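## Task

The right gripper starts out holding a hanger. Pass it so that the left gripper alone is closed on it and holds it securely off the table, upright, lifted above the table, clear of the rail and of everything else. At the end the second hanger must still hang on the rail, the rack must stand upright, and neither the rack nor that second hanger may be gripped. Any more than a slight tilt of the rack ends the scene immediately as a failure.

## Robot and tools

Robot: two arms, left_arm and right_arm, each ending in a parallel two-finger gripper. The names are labels only; in the scene frame left_arm sits on the +y side. Scene frame: origin on the table surface midway between the arms, +x out over the table, +z up. Gripper frame: fingers extend along the gripper's +z axis and close along its y axis. The reported end_effector_position is the spot between the finger pads, just under 1 cm behind the tips. Reported hand positions can be a little off, worse at long reach.

Row layout (used by both motion tools): one flat list of 16 numbers covering both arms, left first: x, y, z, qw, qx, qy, qz, opening for left_arm, then the same eight for right_arm. x, y, z are an absolute target position in metres in the scene frame; the quaternion is an absolute target orientation, w first, in the scene frame. So each row is a pose pair plus openings, not an offset. Opening runs from -1 (closed) to +1 (fully open, 0.087 m). Always include both arms even if one stays still; for a still arm, repeat exactly the pose from the latest result before it stopped, plus its wanted opening. To hold an orientation steady, resend the same quaternion every row rather than copying the drifting reported one.

execute_actions(actions): actions is a list of up to 15 actions; each action is a table of up to 15 rows, one row per 1/30 s control step; a short table repeats its final row until 15 steps pass. An empty list just reports state and images. Refusal: if any target lies more than 0.6 m from that gripper's current position along any of its own axes, the action is rejected for both arms; if the first action fails this against the last reported state, or anything is malformed, nothing runs.

move(target, speed, blocking): target is one 16-number row as above (absolute poses). Each gripper travels a straight line toward its pose, both finishing together, lasting 0.5 to 10 s (cut off at 10 s). speed is the path top speed in m/s, 0.002 to 0.5, default 0.25; rotation is capped at twice that in rad/s. Openings are applied at the start. Paths ignore obstacles and the other arm, grippers lag and may overshoot speed, especially near a straight elbow. Faster contacts and targets set deeper past a contact push harder. blocking=false returns after 0.5 s while motion continues; then use wait(0) or stop before sending new rows or moves. The result adds a move: line with the ending (done, off_target, moving, held, fault), limits hit (paced = pose clipped; held = a check blocked steps, after which the arm may jump fast), and each gripper's distance to its pose.

wait(seconds): 0 to 10 s, arms keep their last command; returns early if a running move finishes. stop(): brakes a running move (needs braking room; fingers keep moving). zoom_image(camera, region): camera is cam_high, cam_low, cam_left_wrist or cam_right_wrist; region [x0, y0, x1, y1] in image pixels, origin top-left, at most 504 by 504. finished_scene(scene): ends the current scene (pass its number) after the last command is held; irreversible, and it reports success and the next task. Replying with no tool call ends everything.

Controller behaviour: each step the commanded pose is clipped to within 70 mm and 16 degrees of the measured pose, then damped IK drives the joints, favouring position over orientation. Far targets take several actions; after an action the arm only reaches its last clipped pose, so keep commanding. Joint friction can leave the hand up to about 31 mm short, and tiny commands may do nothing. Elbows never fully straighten. Hand target lines show where each arm is being driven; a pose unreachable line means the clearance check altered or blocked that arm.

Results: a state line per arm (position, quaternion), grip_measured (finger opening on the command scale; last Joint positions value is the opening in metres; each gripper may read up to about 1 mm off), step readings of end_effector_position for execute_actions (HELD marks a held-back arm step), and images from cam_high, cam_low, cam_left_wrist, cam_right_wrist, each 504x504. Calibration lines give K, distortion and T_world_to_cam for projecting points; fixed cameras can be off by roughly 2.3 degrees and 9 mm.

Gripping: to hold, keep commanding about 0.02 below grip_measured (less gives a lighter hold). Fingers push up to roughly 20 N per pad; a fast close can squeeze harder or bounce open. A sensible order: bring the holding gripper's hanger to a clear spot above the table, approach the empty gripper open, close it on the hanger, confirm with grip_measured, then open the first gripper and withdraw it, leaving the hanger upright and clear of the rail.

Avoid: letting the arms collide or press on each other, dropping the hanger, knocking anything off the table, and touching the rack or the other hanger (a tilt ends the scene). A loose object may occasionally get a short shove. Holding loads warms motors: MOTOR HOT appears from 75 °C, at 90 °C that arm halts for 10 s, and at 100 °C it goes limp and falls; OVER-TEMPERATURE FAULT lines report such stops. Any FAULT line can cut short a move, wait or action. The sim keeps running while you think, holding the last command.

Each tool is called after "Emit:" as name(argument=value, ...) on one line, values as JSON.

## Session

Emit:
execute_actions(actions=[])

Scene clock: 0.00 s.
left_arm: end_effector_position=(+0.3663, +0.4264, +0.3603) grip_measured=+1.000 end_effector_quat_wxyz=(+0.706, -0.082, +0.699, +0.074) | right_arm: end_effector_position=(+0.2730, +0.0077, +0.3737) grip_measured=-0.835 end_effector_quat_wxyz=(+0.663, -0.129, +0.729, +0.107)
Joint positions: left_arm=[ 0.009  1.034  1.032  0.011 -0.011 -0.013  0.087] | right_arm=[ 1.18   1.415  1.447 -0.163  0.741  0.075  0.007]
Joint velocities: left_arm=[-0.007 -0.012  0.007 -0.037 -0.007 -0.022  0.   ] | right_arm=[ 0.012 -0.007 -0.017  0.037  0.066  0.022 -0.   ]
Motor temperatures (°C, as the motors report them): left_arm=[23 30 30 32 25 25] | right_arm=[27 24 31 29 24 23]
Hand target (left_arm): +0.366, +0.426, +0.360; +0.706, -0.082, +0.699, +0.074
Hand target (right_arm): +0.273, +0.008, +0.375; +0.664, -0.127, +0.728, +0.108
camera_calibration (this result's frames):
cam_left_wrist: T_world_to_cam=[[0.240098, -0.970541, 0.0200962, 0.319401], [-0.717711, -0.191414, -0.669516, 0.611878], [0.653639, 0.146326, -0.742526, 0.109857], [0, 0, 0, 1]] pos_world=[0.290657, 0.411039, 0.484815]
cam_right_wrist: T_world_to_cam=[[0.325492, -0.94552, 0.00687717, -0.0840833], [-0.779357, -0.272395, -0.564272, 0.440677], [0.535404, 0.178306, -0.82556, 0.301264], [0, 0, 0, 1]] pos_world=[0.209515, -0.0131814, 0.497952]

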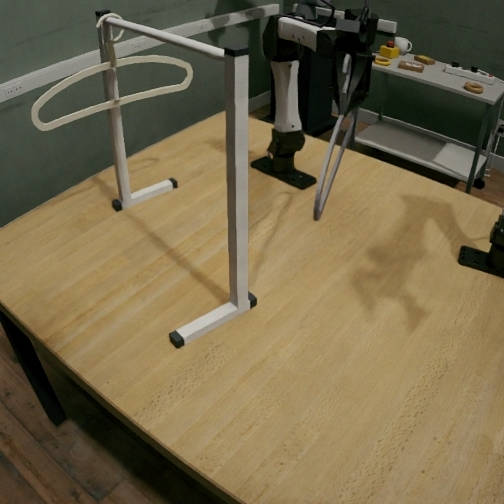

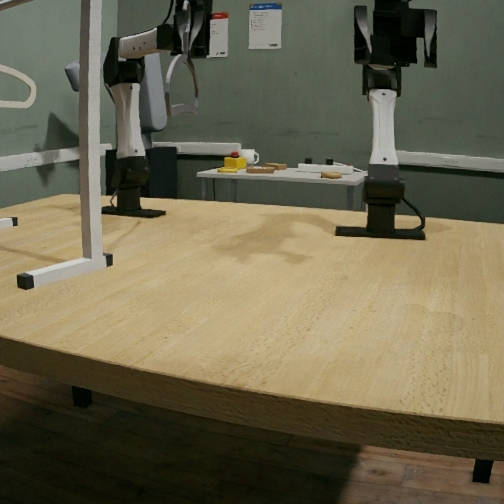

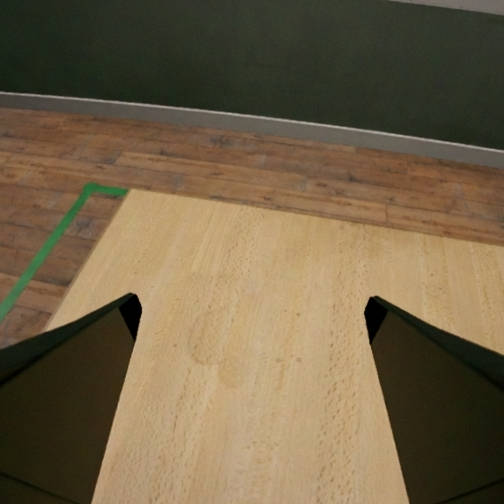

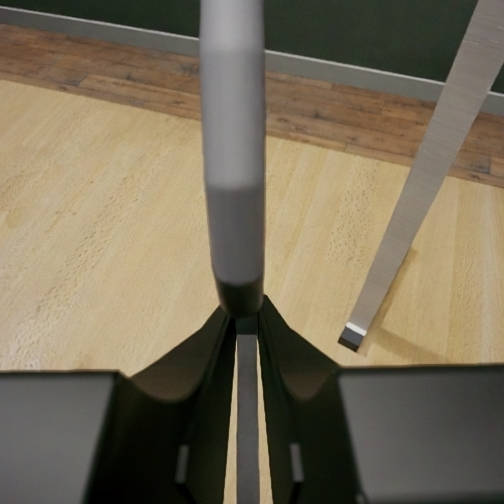

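Emit:
move(target=[0.287,0.098,0.35,0.082,-0.154,0.691,-0.703,0.1,0.273,0.008,0.375,0.664,-0.127,0.728,0.108,-0.88], speed=0.4)

Scene clock: 24.07 s.
left_arm: end_effector_position=(+0.2902, +0.1009, +0.3681) grip_measured=+0.100 end_effector_quat_wxyz=(+0.099, -0.144, +0.687, -0.705) | right_arm: end_effector_position=(+0.2727, +0.0072, +0.3719) grip_measured=-0.835 end_effector_quat_wxyz=(+0.661, -0.131, +0.731, +0.105)
Joint positions: left_arm=[-0.436  1.328  1.052  0.303  0.99  -1.661  0.048] | right_arm=[ 1.18   1.415  1.447 -0.172  0.741  0.075  0.007]
Joint velocities: left_arm=[-0.007  0.012  0.017  0.066  0.037  0.007 -0.   ] | right_arm=[-0.002 -0.007 -0.002 -0.051  0.022 -0.022  0.   ]
Motor temperatures (°C, as the motors report them): left_arm=[23 30 34 37 25 25] | right_arm=[27 26 33 34 24 23]
Hand target (left_arm): +0.291, +0.098, +0.351; +0.077, -0.159, +0.693, -0.699
Hand target (right_arm): +0.273, +0.008, +0.375; +0.664, -0.127, +0.728, +0.108
Off the commanded pose (left_arm): 0.019 m, 2 deg.
Off the commanded pose (right_arm): 0.003 m, 1 deg.
move: off_target (left_arm)
camera_calibration (this result's frames):
cam_left_wrist: T_world_to_cam=[[0.0726464, 0.0183512, 0.997189, -0.38925], [-0.875184, 0.480664, 0.0549126, 0.211326], [-0.478305, -0.876713, 0.0509792, 0.35261], [0, 0, 0, 1]] pos_world=[0.381882, 0.214704, 0.358575]
cam_right_wrist: T_world_to_cam=[[0.325532, -0.945444, 0.0128484, -0.0867166], [-0.781679, -0.276741, -0.55892, 0.438002], [0.531983, 0.171903, -0.829122, 0.302382], [0, 0, 0, 1]] pos_world=[0.209744, -0.0127529, 0.496634]

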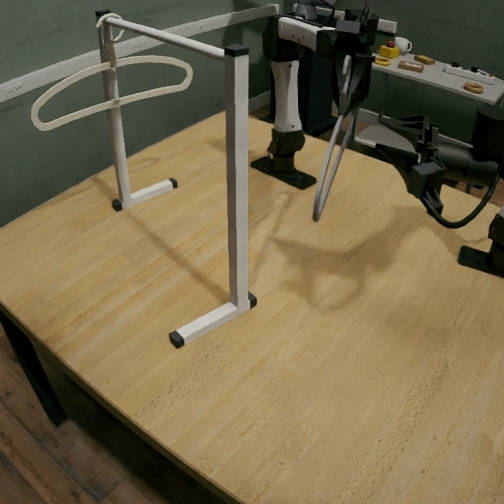

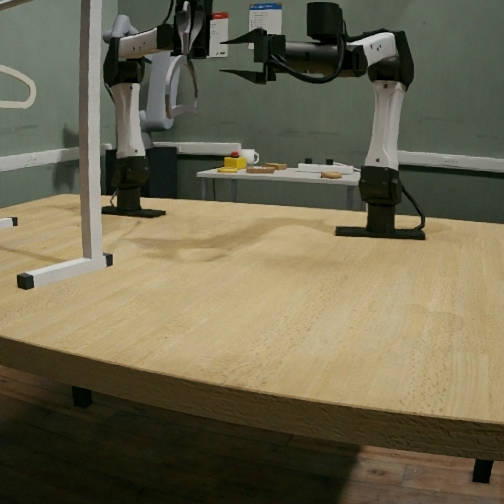

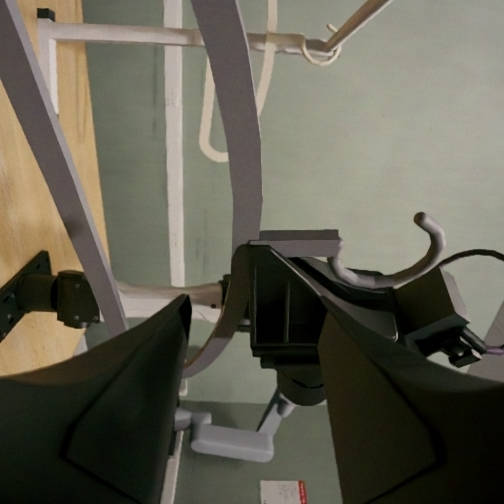

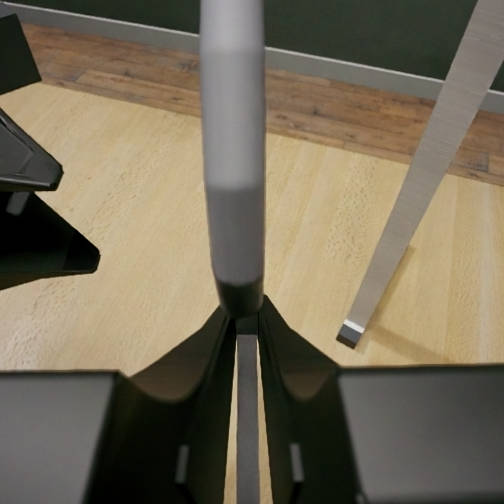

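Emit:
move(target=[0.306,0.050,0.364,0.088,-0.148,0.692,-0.702,0.1,0.273,0.008,0.375,0.664,-0.127,0.728,0.108,-0.88], speed=0.12)

Scene clock: 44.63 s.
left_arm: end_effector_position=(+0.3026, +0.0541, +0.3633) grip_measured=+0.100 end_effector_quat_wxyz=(+0.086, -0.148, +0.690, -0.703) | right_arm: end_effector_position=(+0.2726, +0.0070, +0.3712) grip_measured=-0.835 end_effector_quat_wxyz=(+0.660, -0.132, +0.732, +0.104)
Joint positions: left_arm=[-0.571  1.437  1.132  0.309  0.868 -1.663  0.048] | right_arm=[ 1.18   1.415  1.447 -0.175  0.741  0.075  0.007]
Joint velocities: left_arm=[-0.012  0.012  0.007 -0.022 -0.081  0.022 -0.   ] | right_arm=[ 0.037 -0.007  0.012 -0.007 -0.066 -0.051  0.   ]
Motor temperatures (°C, as the motors report them): left_arm=[23 31 34 38 25 25] | right_arm=[27 27 35 35 24 23]
Hand target (left_arm): +0.307, +0.051, +0.364; +0.088, -0.148, +0.691, -0.702
Hand target (right_arm): +0.273, +0.008, +0.375; +0.664, -0.127, +0.729, +0.108
Off the commanded pose (left_arm): 0.005 m, 0 deg.
Off the commanded pose (right_arm): 0.004 m, 1 deg.
move: done
camera_calibration (this result's frames):
cam_left_wrist: T_world_to_cam=[[0.0962069, 0.012935, 0.995277, -0.390607], [-0.867503, 0.491362, 0.0774699, 0.233881], [-0.488039, -0.87086, 0.0584936, 0.31762], [0, 0, 0, 1]] pos_world=[0.395483, 0.166735, 0.352064]
cam_right_wrist: T_world_to_cam=[[0.325555, -0.945401, 0.0151847, -0.0877461], [-0.782582, -0.278431, -0.556814, 0.436951], [0.530641, 0.16939, -0.830498, 0.302811], [0, 0, 0, 1]] pos_world=[0.209832, -0.012588, 0.496117]

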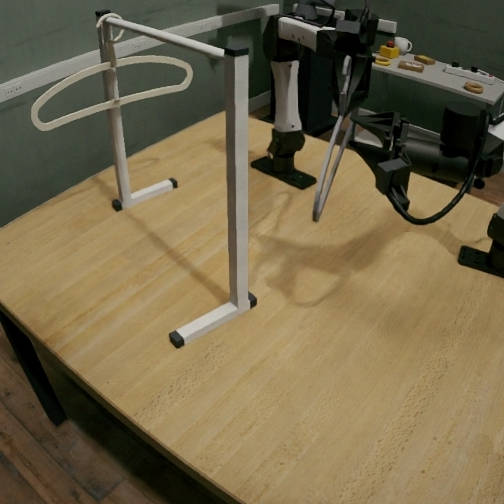

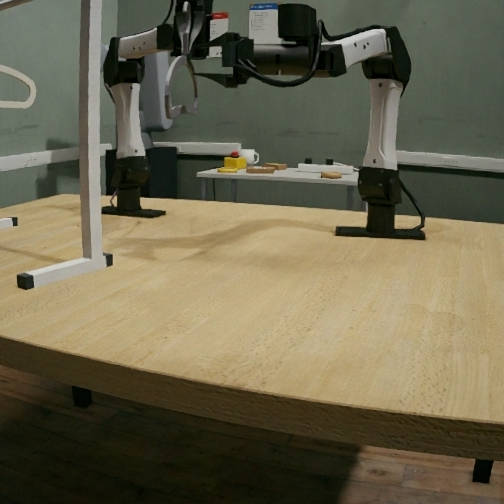

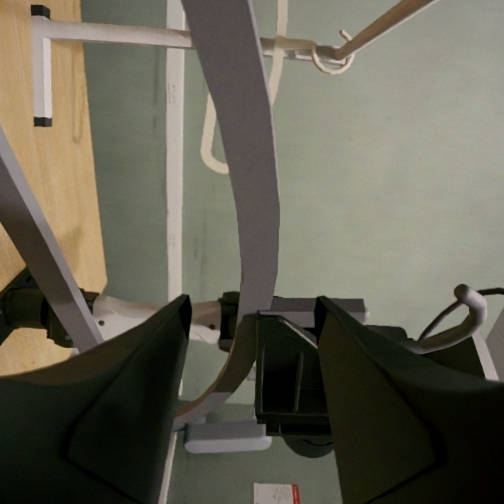

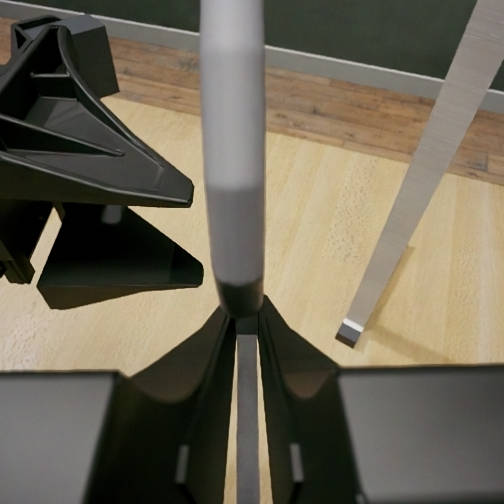

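Emit:
move(target=[0.317,0.018,0.367,0.088,-0.148,0.692,-0.702,0.1,0.273,0.008,0.375,0.664,-0.127,0.728,0.108,-0.88], speed=0.1)

Scene clock: 51.67 s.
left_arm: end_effector_position=(+0.3133, +0.0226, +0.3683) grip_measured=+0.100 end_effector_quat_wxyz=(+0.089, -0.145, +0.689, -0.705) | right_arm: end_effector_position=(+0.2725, +0.0068, +0.3707) grip_measured=-0.835 end_effector_quat_wxyz=(+0.660, -0.133, +0.732, +0.103)
Joint positions: left_arm=[-0.648  1.522  1.224  0.31   0.791 -1.662  0.048] | right_arm=[ 1.18   1.415  1.447 -0.178  0.741  0.075  0.007]
Joint velocities: left_arm=[-0.002  0.007  0.002 -0.007 -0.051  0.007 -0.   ] | right_arm=[-0.002 -0.007 -0.007  0.11   0.007  0.037 -0.   ]
Motor temperatures (°C, as the motors report them): left_arm=[23 31 36 38 25 25] | right_arm=[27 27 35 36 24 23]
Hand target (left_arm): +0.317, +0.018, +0.367; +0.088, -0.148, +0.691, -0.702
Hand target (right_arm): +0.273, +0.008, +0.375; +0.664, -0.127, +0.728, +0.108
Off the commanded pose (left_arm): 0.006 m, 1 deg.
Off the commanded pose (right_arm): 0.004 m, 1 deg.
move: done
camera_calibration (this result's frames):
cam_left_wrist: T_world_to_cam=[[0.0891255, 0.016388, 0.995886, -0.394286], [-0.868026, 0.491617, 0.069593, 0.261386], [-0.488453, -0.870658, 0.0580408, 0.295415], [0, 0, 0, 1]] pos_world=[0.406327, 0.135165, 0.357327]
cam_right_wrist: T_world_to_cam=[[0.325575, -0.945363, 0.0170017, -0.0885463], [-0.783281, -0.27974, -0.555172, 0.436132], [0.529595, 0.167433, -0.831562, 0.303141], [0, 0, 0, 1]] pos_world=[0.2099, -0.0124608, 0.495714]

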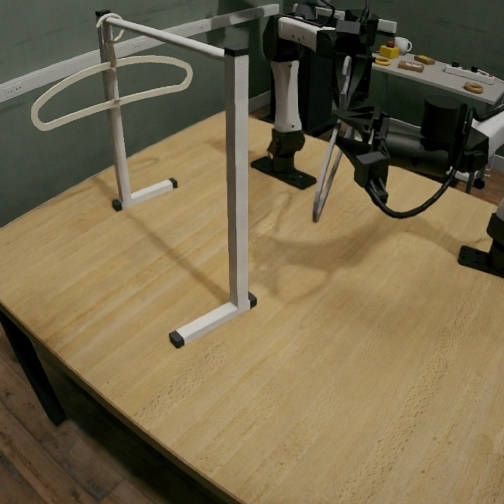

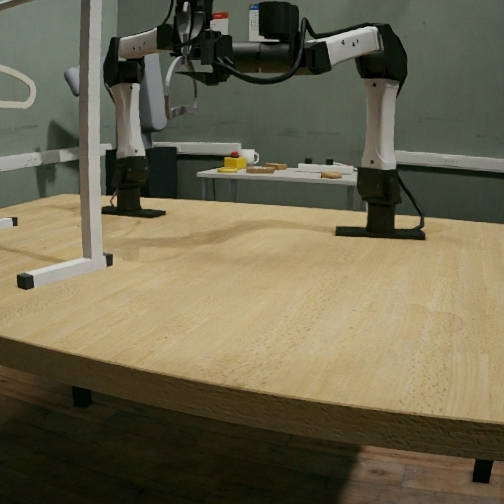

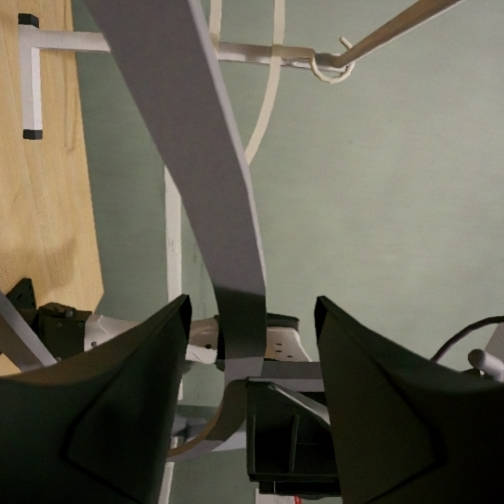

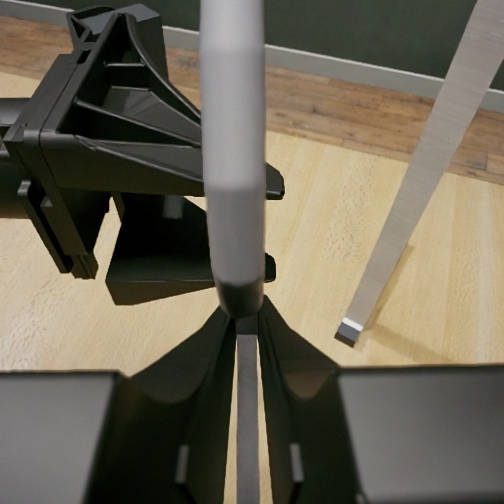

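Emit:
execute_actions(actions=[[[0.317,0.018,0.3633,0.0818,-0.1546,0.6962,-0.6973,-0.45,0.273,0.008,0.375,0.664,-0.127,0.728,0.108,-0.88]],[[0.317,0.018,0.3633,0.0818,-0.1546,0.6962,-0.6973,-0.55,0.273,0.008,0.375,0.664,-0.127,0.728,0.108,-0.88],[0.317,0.018,0.3633,0.0818,-0.1546,0.6962,-0.6973,-0.58,0.273,0.008,0.375,0.664,-0.127,0.728,0.108,-0.88],[0.317,0.018,0.3633,0.0818,-0.1546,0.6962,-0.6973,-0.62,0.273,0.008,0.375,0.664,-0.127,0.728,0.108,-0.88],[0.317,0.018,0.3633,0.0818,-0.1546,0.6962,-0.6973,-0.66,0.273,0.008,0.375,0.664,-0.127,0.728,0.108,-0.88],[0.317,0.018,0.3633,0.0818,-0.1546,0.6962,-0.6973,-0.74,0.273,0.008,0.375,0.664,-0.127,0.728,0.108,-0.88]]])

Scene clock: 66.17 s.
left_arm: end_effector_position=(+0.3142, +0.0225, +0.3655) grip_measured=-0.667 end_effector_quat_wxyz=(+0.085, -0.152, +0.692, -0.701) | right_arm: end_effector_position=(+0.2725, +0.0068, +0.3706) grip_measured=-0.835 end_effector_quat_wxyz=(+0.660, -0.133, +0.733, +0.103)
Joint positions: left_arm=[-0.648  1.522  1.224  0.294  0.786 -1.663  0.015] | right_arm=[ 1.18   1.415  1.447 -0.179  0.741  0.075  0.007]
Joint velocities: left_arm=[ 0.017 -0.017 -0.012  0.007 -0.007 -0.037  0.   ] | right_arm=[-0.017 -0.012  0.007  0.037  0.007 -0.051  0.   ]
Motor temperatures (°C, as the motors report them): left_arm=[23 32 40 38 25 25] | right_arm=[27 27 36 37 24 23]
Hand target (left_arm): +0.317, +0.018, +0.363; +0.082, -0.154, +0.696, -0.697
Hand target (right_arm): +0.273, +0.008, +0.375; +0.664, -0.127, +0.729, +0.108
Off the commanded pose (left_arm): 0.006 m, 1 deg.
Off the commanded pose (right_arm): 0.005 m, 1 deg.
Step readings (end_effector_position; steps 1 to 15: 1st action; 16 to 30: 2nd action):
0: left_arm (+0.3137, +0.0226, +0.3683) | right_arm (+0.2725, +0.0068, +0.3707)
1: left_arm (+0.3138, +0.0226, +0.3680) | right_arm (+0.2725, +0.0068, +0.3707)
2: left_arm (+0.3138, +0.0226, +0.3676) | right_arm (+0.2725, +0.0068, +0.3707)
4: left_arm (+0.3139, +0.0226, +0.3667) | right_arm (+0.2725, +0.0068, +0.3707)
8: left_arm (+0.3140, +0.0226, +0.3659) | right_arm (+0.2725, +0.0068, +0.3707)
15: left_arm (+0.3141, +0.0226, +0.3655) | right_arm (+0.2725, +0.0068, +0.3707)
16: left_arm (+0.3141, +0.0226, +0.3655) | right_arm (+0.2725, +0.0068, +0.3707)
17: left_arm (+0.3141, +0.0226, +0.3654) | right_arm (+0.2725, +0.0068, +0.3707)
19: left_arm (+0.3141, +0.0226, +0.3654) | right_arm (+0.2725, +0.0068, +0.3707)
23: left_arm (+0.3142, +0.0225, +0.3655) | right_arm (+0.2725, +0.0068, +0.3706)
30: end_effector_position above
camera_calibration (this result's frames):
cam_left_wrist: T_world_to_cam=[[0.104495, 0.00975188, 0.994478, -0.39573], [-0.869056, 0.487086, 0.0865402, 0.256567], [-0.483552, -0.8733, 0.0593731, 0.293965], [0, 0, 0, 1]] pos_world=[0.40647, 0.135609, 0.353887]
cam_right_wrist: T_world_to_cam=[[0.325582, -0.945352, 0.0175208, -0.0887749], [-0.783481, -0.280114, -0.554702, 0.435897], [0.529296, 0.166873, -0.831865, 0.303235], [0, 0, 0, 1]] pos_world=[0.20992, -0.0124246, 0.495599]

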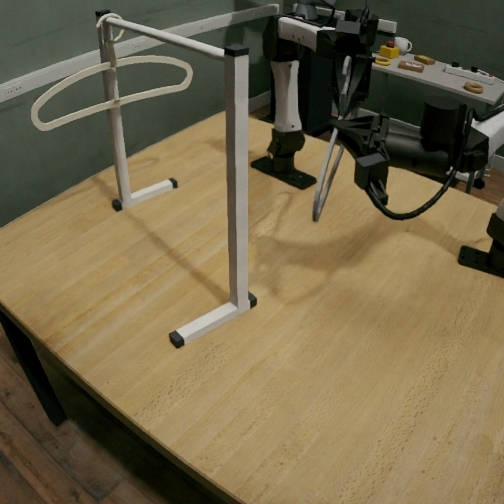

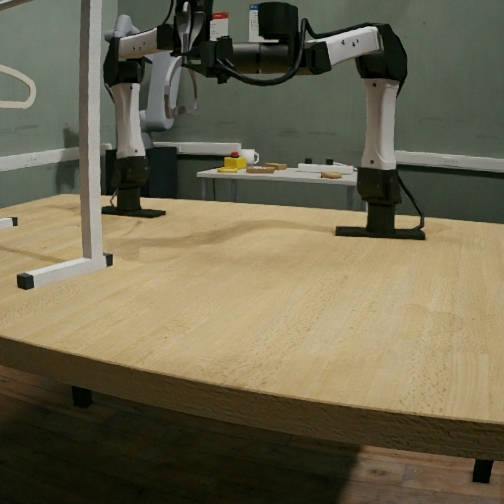

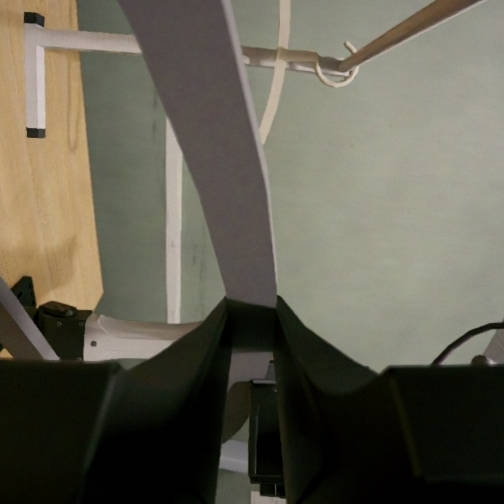

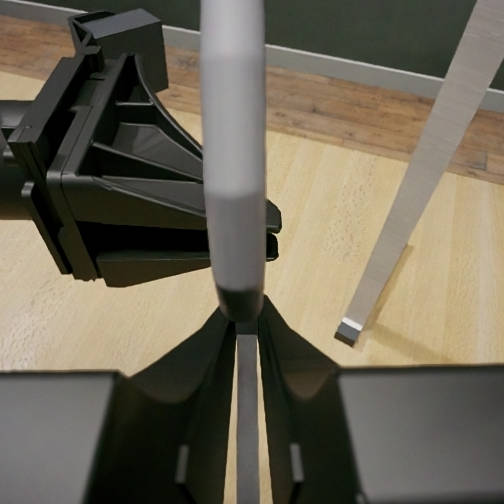

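Emit:
execute_actions(actions=[[[0.317,0.018,0.3633,0.0818,-0.1546,0.6962,-0.6973,-0.74,0.273,0.008,0.375,0.664,-0.127,0.728,0.108,-0.2]]])

Emit:
move(target=[0.317,0.018,0.3633,0.0818,-0.1546,0.6962,-0.6973,-0.74,0.195,-0.019,0.405,0.664,-0.127,0.728,0.108,-0.2], speed=0.14)

Scene clock: 72.33 s.
left_arm: end_effector_position=(+0.3142, +0.0225, +0.3629) grip_measured=-0.666 end_effector_quat_wxyz=(+0.085, -0.153, +0.695, -0.697) | right_arm: end_effector_position=(+0.2729, +0.0076, +0.3731) grip_measured=-0.200 end_effector_quat_wxyz=(+0.663, -0.129, +0.730, +0.106)
Joint positions: left_arm=[-0.648  1.522  1.224  0.28   0.786 -1.654  0.015] | right_arm=[ 1.18   1.415  1.447 -0.166  0.741  0.075  0.035]
Joint velocities: left_arm=[-0.007 -0.002 -0.002  0.022  0.022  0.022 -0.   ] | right_arm=[-0.002  0.007  0.022 -0.022 -0.081 -0.095  0.001]
Motor temperatures (°C, as the motors report them): left_arm=[23 33 41 38 25 25] | right_arm=[27 27 36 37 24 23]
Hand target (left_arm): +0.317, +0.018, +0.363; +0.082, -0.155, +0.696, -0.697
Hand target (right_arm): +0.273, +0.008, +0.375; +0.665, -0.127, +0.728, +0.108
Off the commanded pose (left_arm): 0.005 m, 0 deg.
Off the commanded pose (right_arm): 0.002 m, 0 deg.
Step readings (end_effector_position):
0: left_arm (+0.3142, +0.0225, +0.3655) | right_arm (+0.2725, +0.0068, +0.3706)
1: left_arm (+0.3142, +0.0225, +0.3653) | right_arm (+0.2725, +0.0068, +0.3707)
2: left_arm (+0.3142, +0.0225, +0.3649) | right_arm (+0.2726, +0.0069, +0.3712)
4: left_arm (+0.3142, +0.0225, +0.3639) | right_arm (+0.2727, +0.0072, +0.3721)
8: left_arm (+0.3142, +0.0225, +0.3632) | right_arm (+0.2728, +0.0074, +0.3728)
15: end_effector_position above
camera_calibration (this result's frames):
cam_left_wrist: T_world_to_cam=[[0.108235, 0.00111412, 0.994125, -0.393979], [-0.868681, 0.486365, 0.0940326, 0.25397], [-0.483403, -0.873755, 0.0536097, 0.296152], [0, 0, 0, 1]] pos_world=[0.406422, 0.135681, 0.351906]
cam_right_wrist: T_world_to_cam=[[0.325501, -0.945502, 0.00869456, -0.0848851], [-0.780066, -0.273722, -0.562648, 0.439865], [0.534364, 0.17636, -0.826651, 0.301608], [0, 0, 0, 1]] pos_world=[0.209586, -0.0130499, 0.497551]

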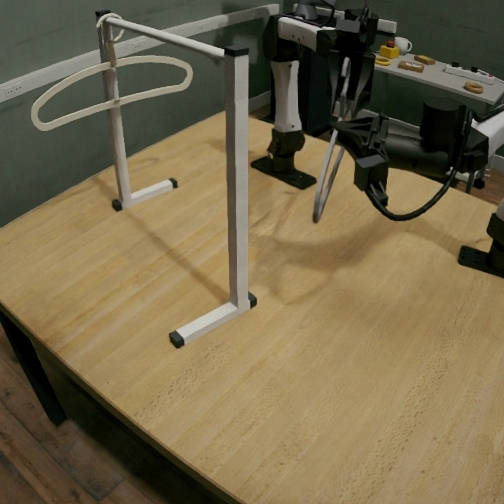

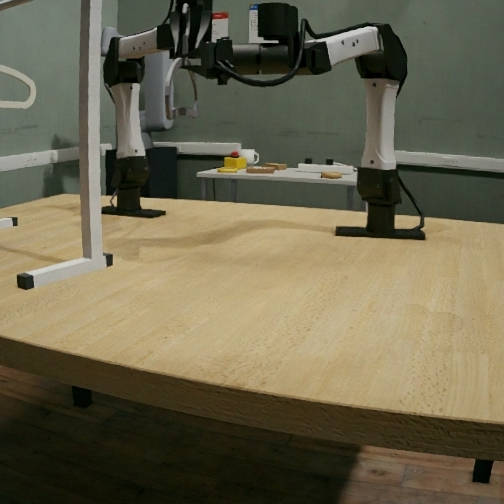

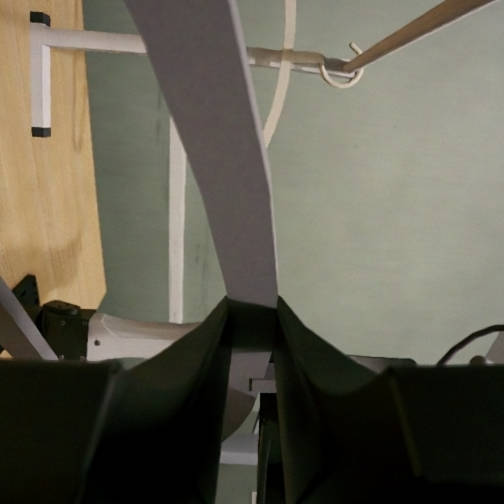

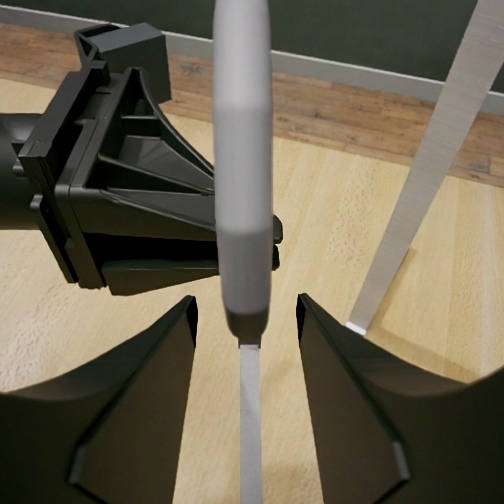

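Scene clock: 73.57 s.
left_arm: end_effector_position=(+0.3141, +0.0225, +0.3627) grip_measured=-0.666 end_effector_quat_wxyz=(+0.086, -0.152, +0.695, -0.697) | right_arm: end_effector_position=(+0.1975, -0.0126, +0.3970) grip_measured=-0.200 end_effector_quat_wxyz=(+0.663, -0.138, +0.729, +0.101)
Joint positions: left_arm=[-0.648  1.522  1.224  0.28   0.786 -1.651  0.015] | right_arm=[ 1.411  1.285  1.463 -0.356  0.966  0.111  0.035]
Joint velocities: left_arm=[-0.007 -0.007 -0.007  0.022 -0.11  -0.037 -0.001] | right_arm=[ 0.002 -0.017  0.007 -0.007  0.051  0.081  0.001]
Motor temperatures (°C, as the motors report them): left_arm=[23 33 41 39 25 25] | right_arm=[27 28 36 37 24 23]
Hand target (left_arm): +0.317, +0.018, +0.363; +0.082, -0.154, +0.696, -0.697
Hand target (right_arm): +0.195, -0.018, +0.406; +0.666, -0.128, +0.727, +0.107
Off the commanded pose (left_arm): 0.005 m, 1 deg.
Off the commanded pose (right_arm): 0.011 m, 2 deg.
move: off_target (right_arm)
camera_calibration (this result's frames):
cam_left_wrist: T_world_to_cam=[[0.10573, 0.000231012, 0.994395, -0.393159], [-0.868899, 0.486312, 0.0922739, 0.25468], [-0.483565, -0.873785, 0.0516187, 0.296925], [0, 0, 0, 1]] pos_world=[0.406443, 0.135686, 0.352128]
cam_right_wrist: T_world_to_cam=[[0.330637, -0.943337, 0.0281928, -0.0883875], [-0.775818, -0.28869, -0.561038, 0.387309], [0.537387, 0.163628, -0.82731, 0.364686], [0, 0, 0, 1]] pos_world=[0.133728, -0.0312398, 0.521495]

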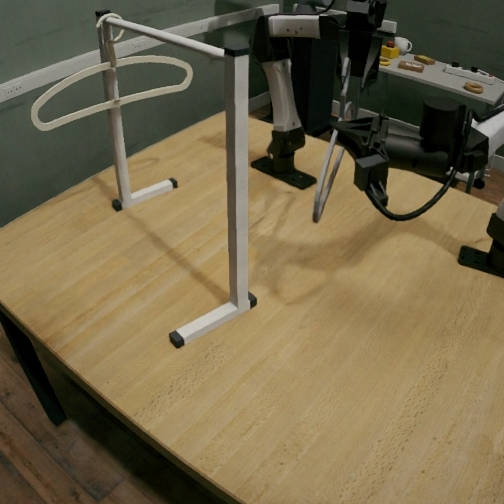

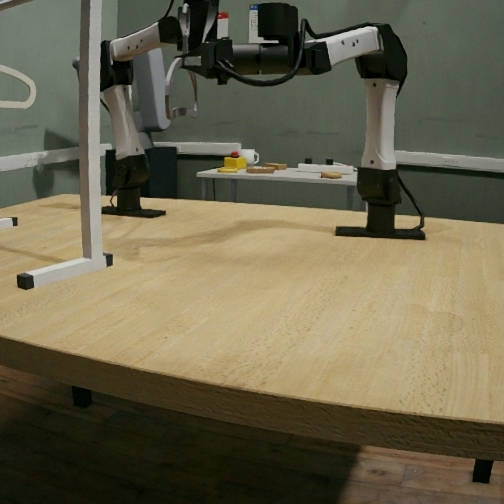

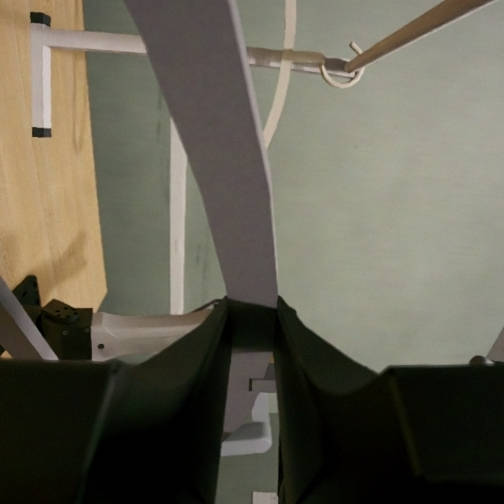

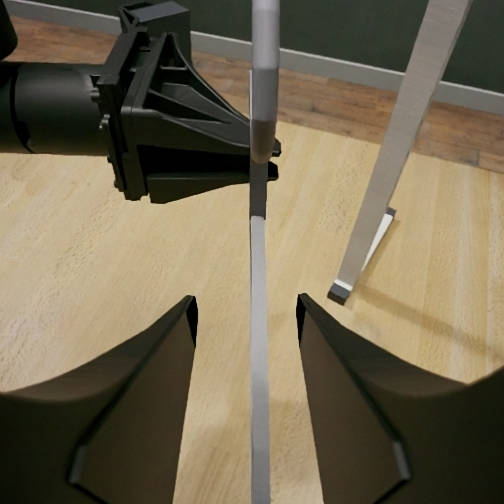

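Emit:
move(target=[0.32,0.18,0.34,0.145,-0.171,0.686,-0.692,-0.74,0.19,-0.05,0.415,0.664,-0.127,0.728,0.108,-0.2], speed=0.17)

Scene clock: 81.23 s.
left_arm: end_effector_position=(+0.3238, +0.1777, +0.3440) grip_measured=-0.666 end_effector_quat_wxyz=(+0.151, -0.168, +0.686, -0.691) | right_arm: end_effector_position=(+0.1893, -0.0437, +0.4102) grip_measured=-0.200 end_effector_quat_wxyz=(+0.663, -0.135, +0.729, +0.103)
Joint positions: left_arm=[-0.174  1.359  1.004  0.357  1.141 -1.597  0.015] | right_arm=[ 1.411  1.196  1.463 -0.442  0.967  0.116  0.035]
Joint velocities: left_arm=[-0.027  0.002  0.002  0.037 -0.007  0.022  0.   ] | right_arm=[-0.017  0.007  0.012 -0.022 -0.037 -0.022  0.   ]
Motor temperatures (°C, as the motors report them): left_arm=[23 33 41 39 25 25] | right_arm=[27 27 37 36 24 23]
Hand target (left_arm): +0.318, +0.179, +0.339; +0.146, -0.171, +0.687, -0.691
Hand target (right_arm): +0.189, -0.050, +0.415; +0.665, -0.127, +0.728, +0.108
Off the commanded pose (left_arm): 0.006 m, 1 deg.
Off the commanded pose (right_arm): 0.008 m, 1 deg.
move: done
camera_calibration (this result's frames):
cam_left_wrist: T_world_to_cam=[[0.0376257, -0.00508917, 0.999279, -0.354284], [-0.924583, 0.379204, 0.0367445, 0.245467], [-0.379118, -0.925299, 0.00956249, 0.428029], [0, 0, 0, 1]] pos_world=[0.402559, 0.301169, 0.340916]
cam_right_wrist: T_world_to_cam=[[0.328762, -0.944195, 0.020253, -0.111755], [-0.776612, -0.282489, -0.563093, 0.380644], [0.537391, 0.169395, -0.826145, 0.384843], [0, 0, 0, 1]] pos_world=[0.125542, -0.0631815, 0.534538]

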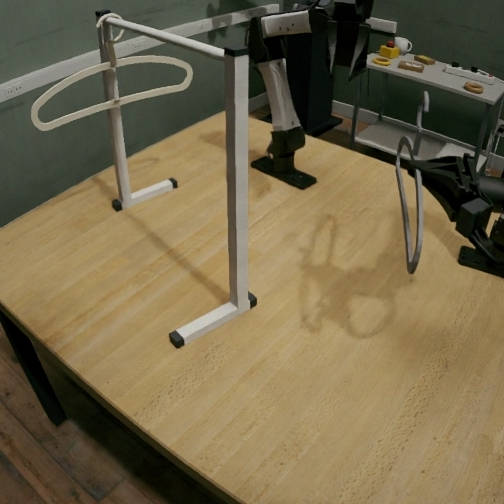

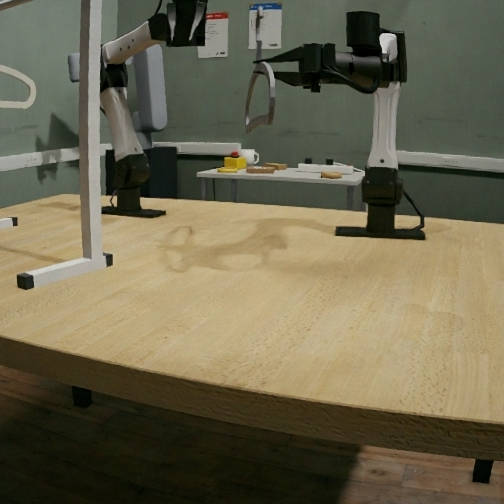

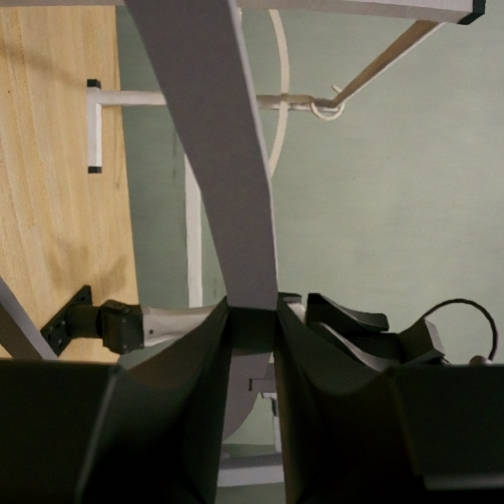

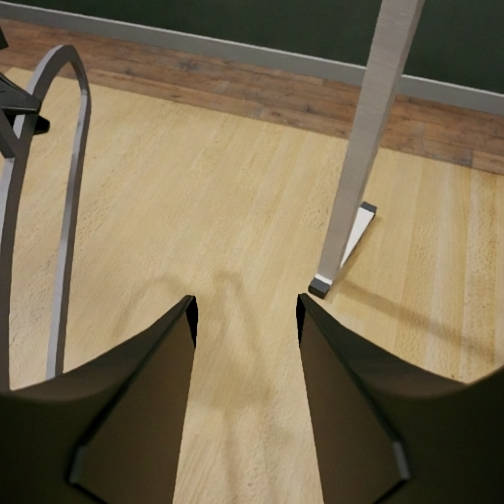

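Emit:
move(target=[0.32,0.18,0.34,0.12,-0.196,0.680,-0.697,-0.74,0.19,-0.05,0.415,0.664,-0.127,0.728,0.108,-0.2], speed=0.1)

Scene clock: 91.13 s.
left_arm: end_effector_position=(+0.3228, +0.1776, +0.3476) grip_measured=-0.666 end_effector_quat_wxyz=(+0.132, -0.184, +0.681, -0.696) | right_arm: end_effector_position=(+0.1893, -0.0437, +0.4101) grip_measured=-0.200 end_effector_quat_wxyz=(+0.663, -0.135, +0.729, +0.103)
Joint positions: left_arm=[-0.174  1.359  1.004  0.367  1.148 -1.658  0.015] | right_arm=[ 1.411  1.196  1.463 -0.442  0.967  0.116  0.035]
Joint velocities: left_arm=[ 0.012 -0.037  0.002  0.007 -0.007  0.007 -0.   ] | right_arm=[-0.002 -0.022 -0.007  0.037 -0.007  0.007 -0.001]
Motor temperatures (°C, as the motors report them): left_arm=[23 34 40 39 25 25] | right_arm=[27 27 37 36 24 23]
Hand target (left_arm): +0.320, +0.180, +0.340; +0.120, -0.196, +0.680, -0.696
Hand target (right_arm): +0.190, -0.050, +0.415; +0.665, -0.127, +0.728, +0.108
Off the commanded pose (left_arm): 0.008 m, 2 deg.
Off the commanded pose (right_arm): 0.008 m, 1 deg.
move: done
camera_calibration (this result's frames):
cam_left_wrist: T_world_to_cam=[[0.0818621, 0.0205699, 0.996431, -0.375668], [-0.919871, 0.386352, 0.0675966, 0.230971], [-0.383583, -0.922122, 0.0505492, 0.414081], [0, 0, 0, 1]] pos_world=[0.402051, 0.300325, 0.337783]
cam_right_wrist: T_world_to_cam=[[0.328764, -0.944188, 0.0205689, -0.111906], [-0.776667, -0.282697, -0.562913, 0.380522], [0.53731, 0.169091, -0.82626, 0.384848], [0, 0, 0, 1]] pos_world=[0.125547, -0.063162, 0.534487]

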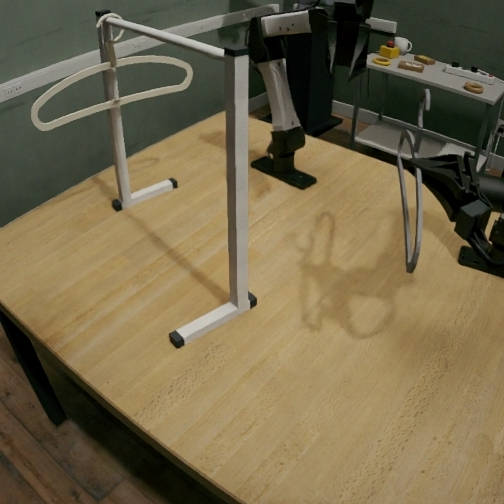

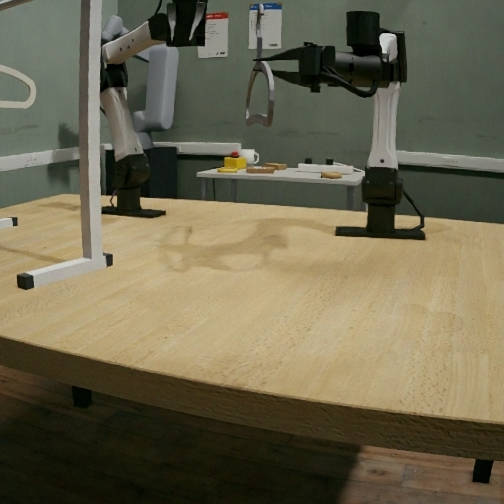

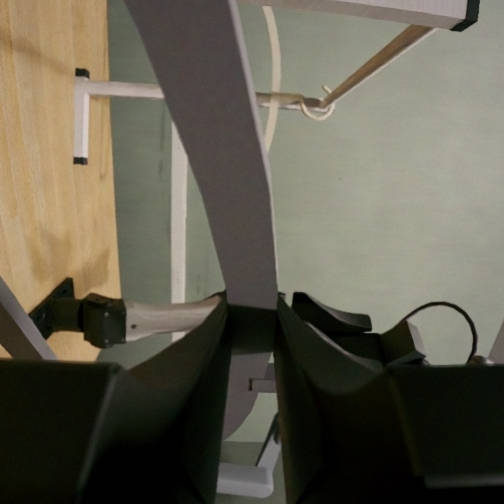

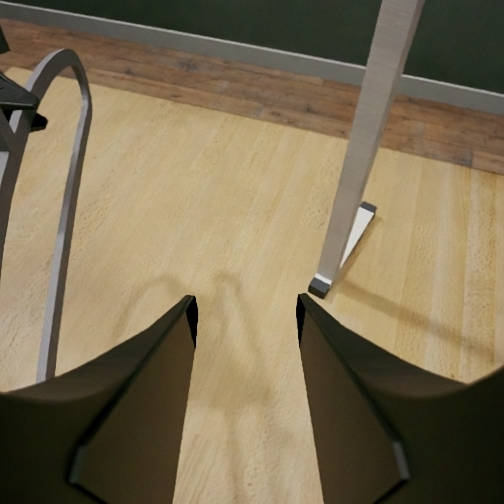

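Emit:
finished_scene(scene=2)

The scene is finished: the task was done.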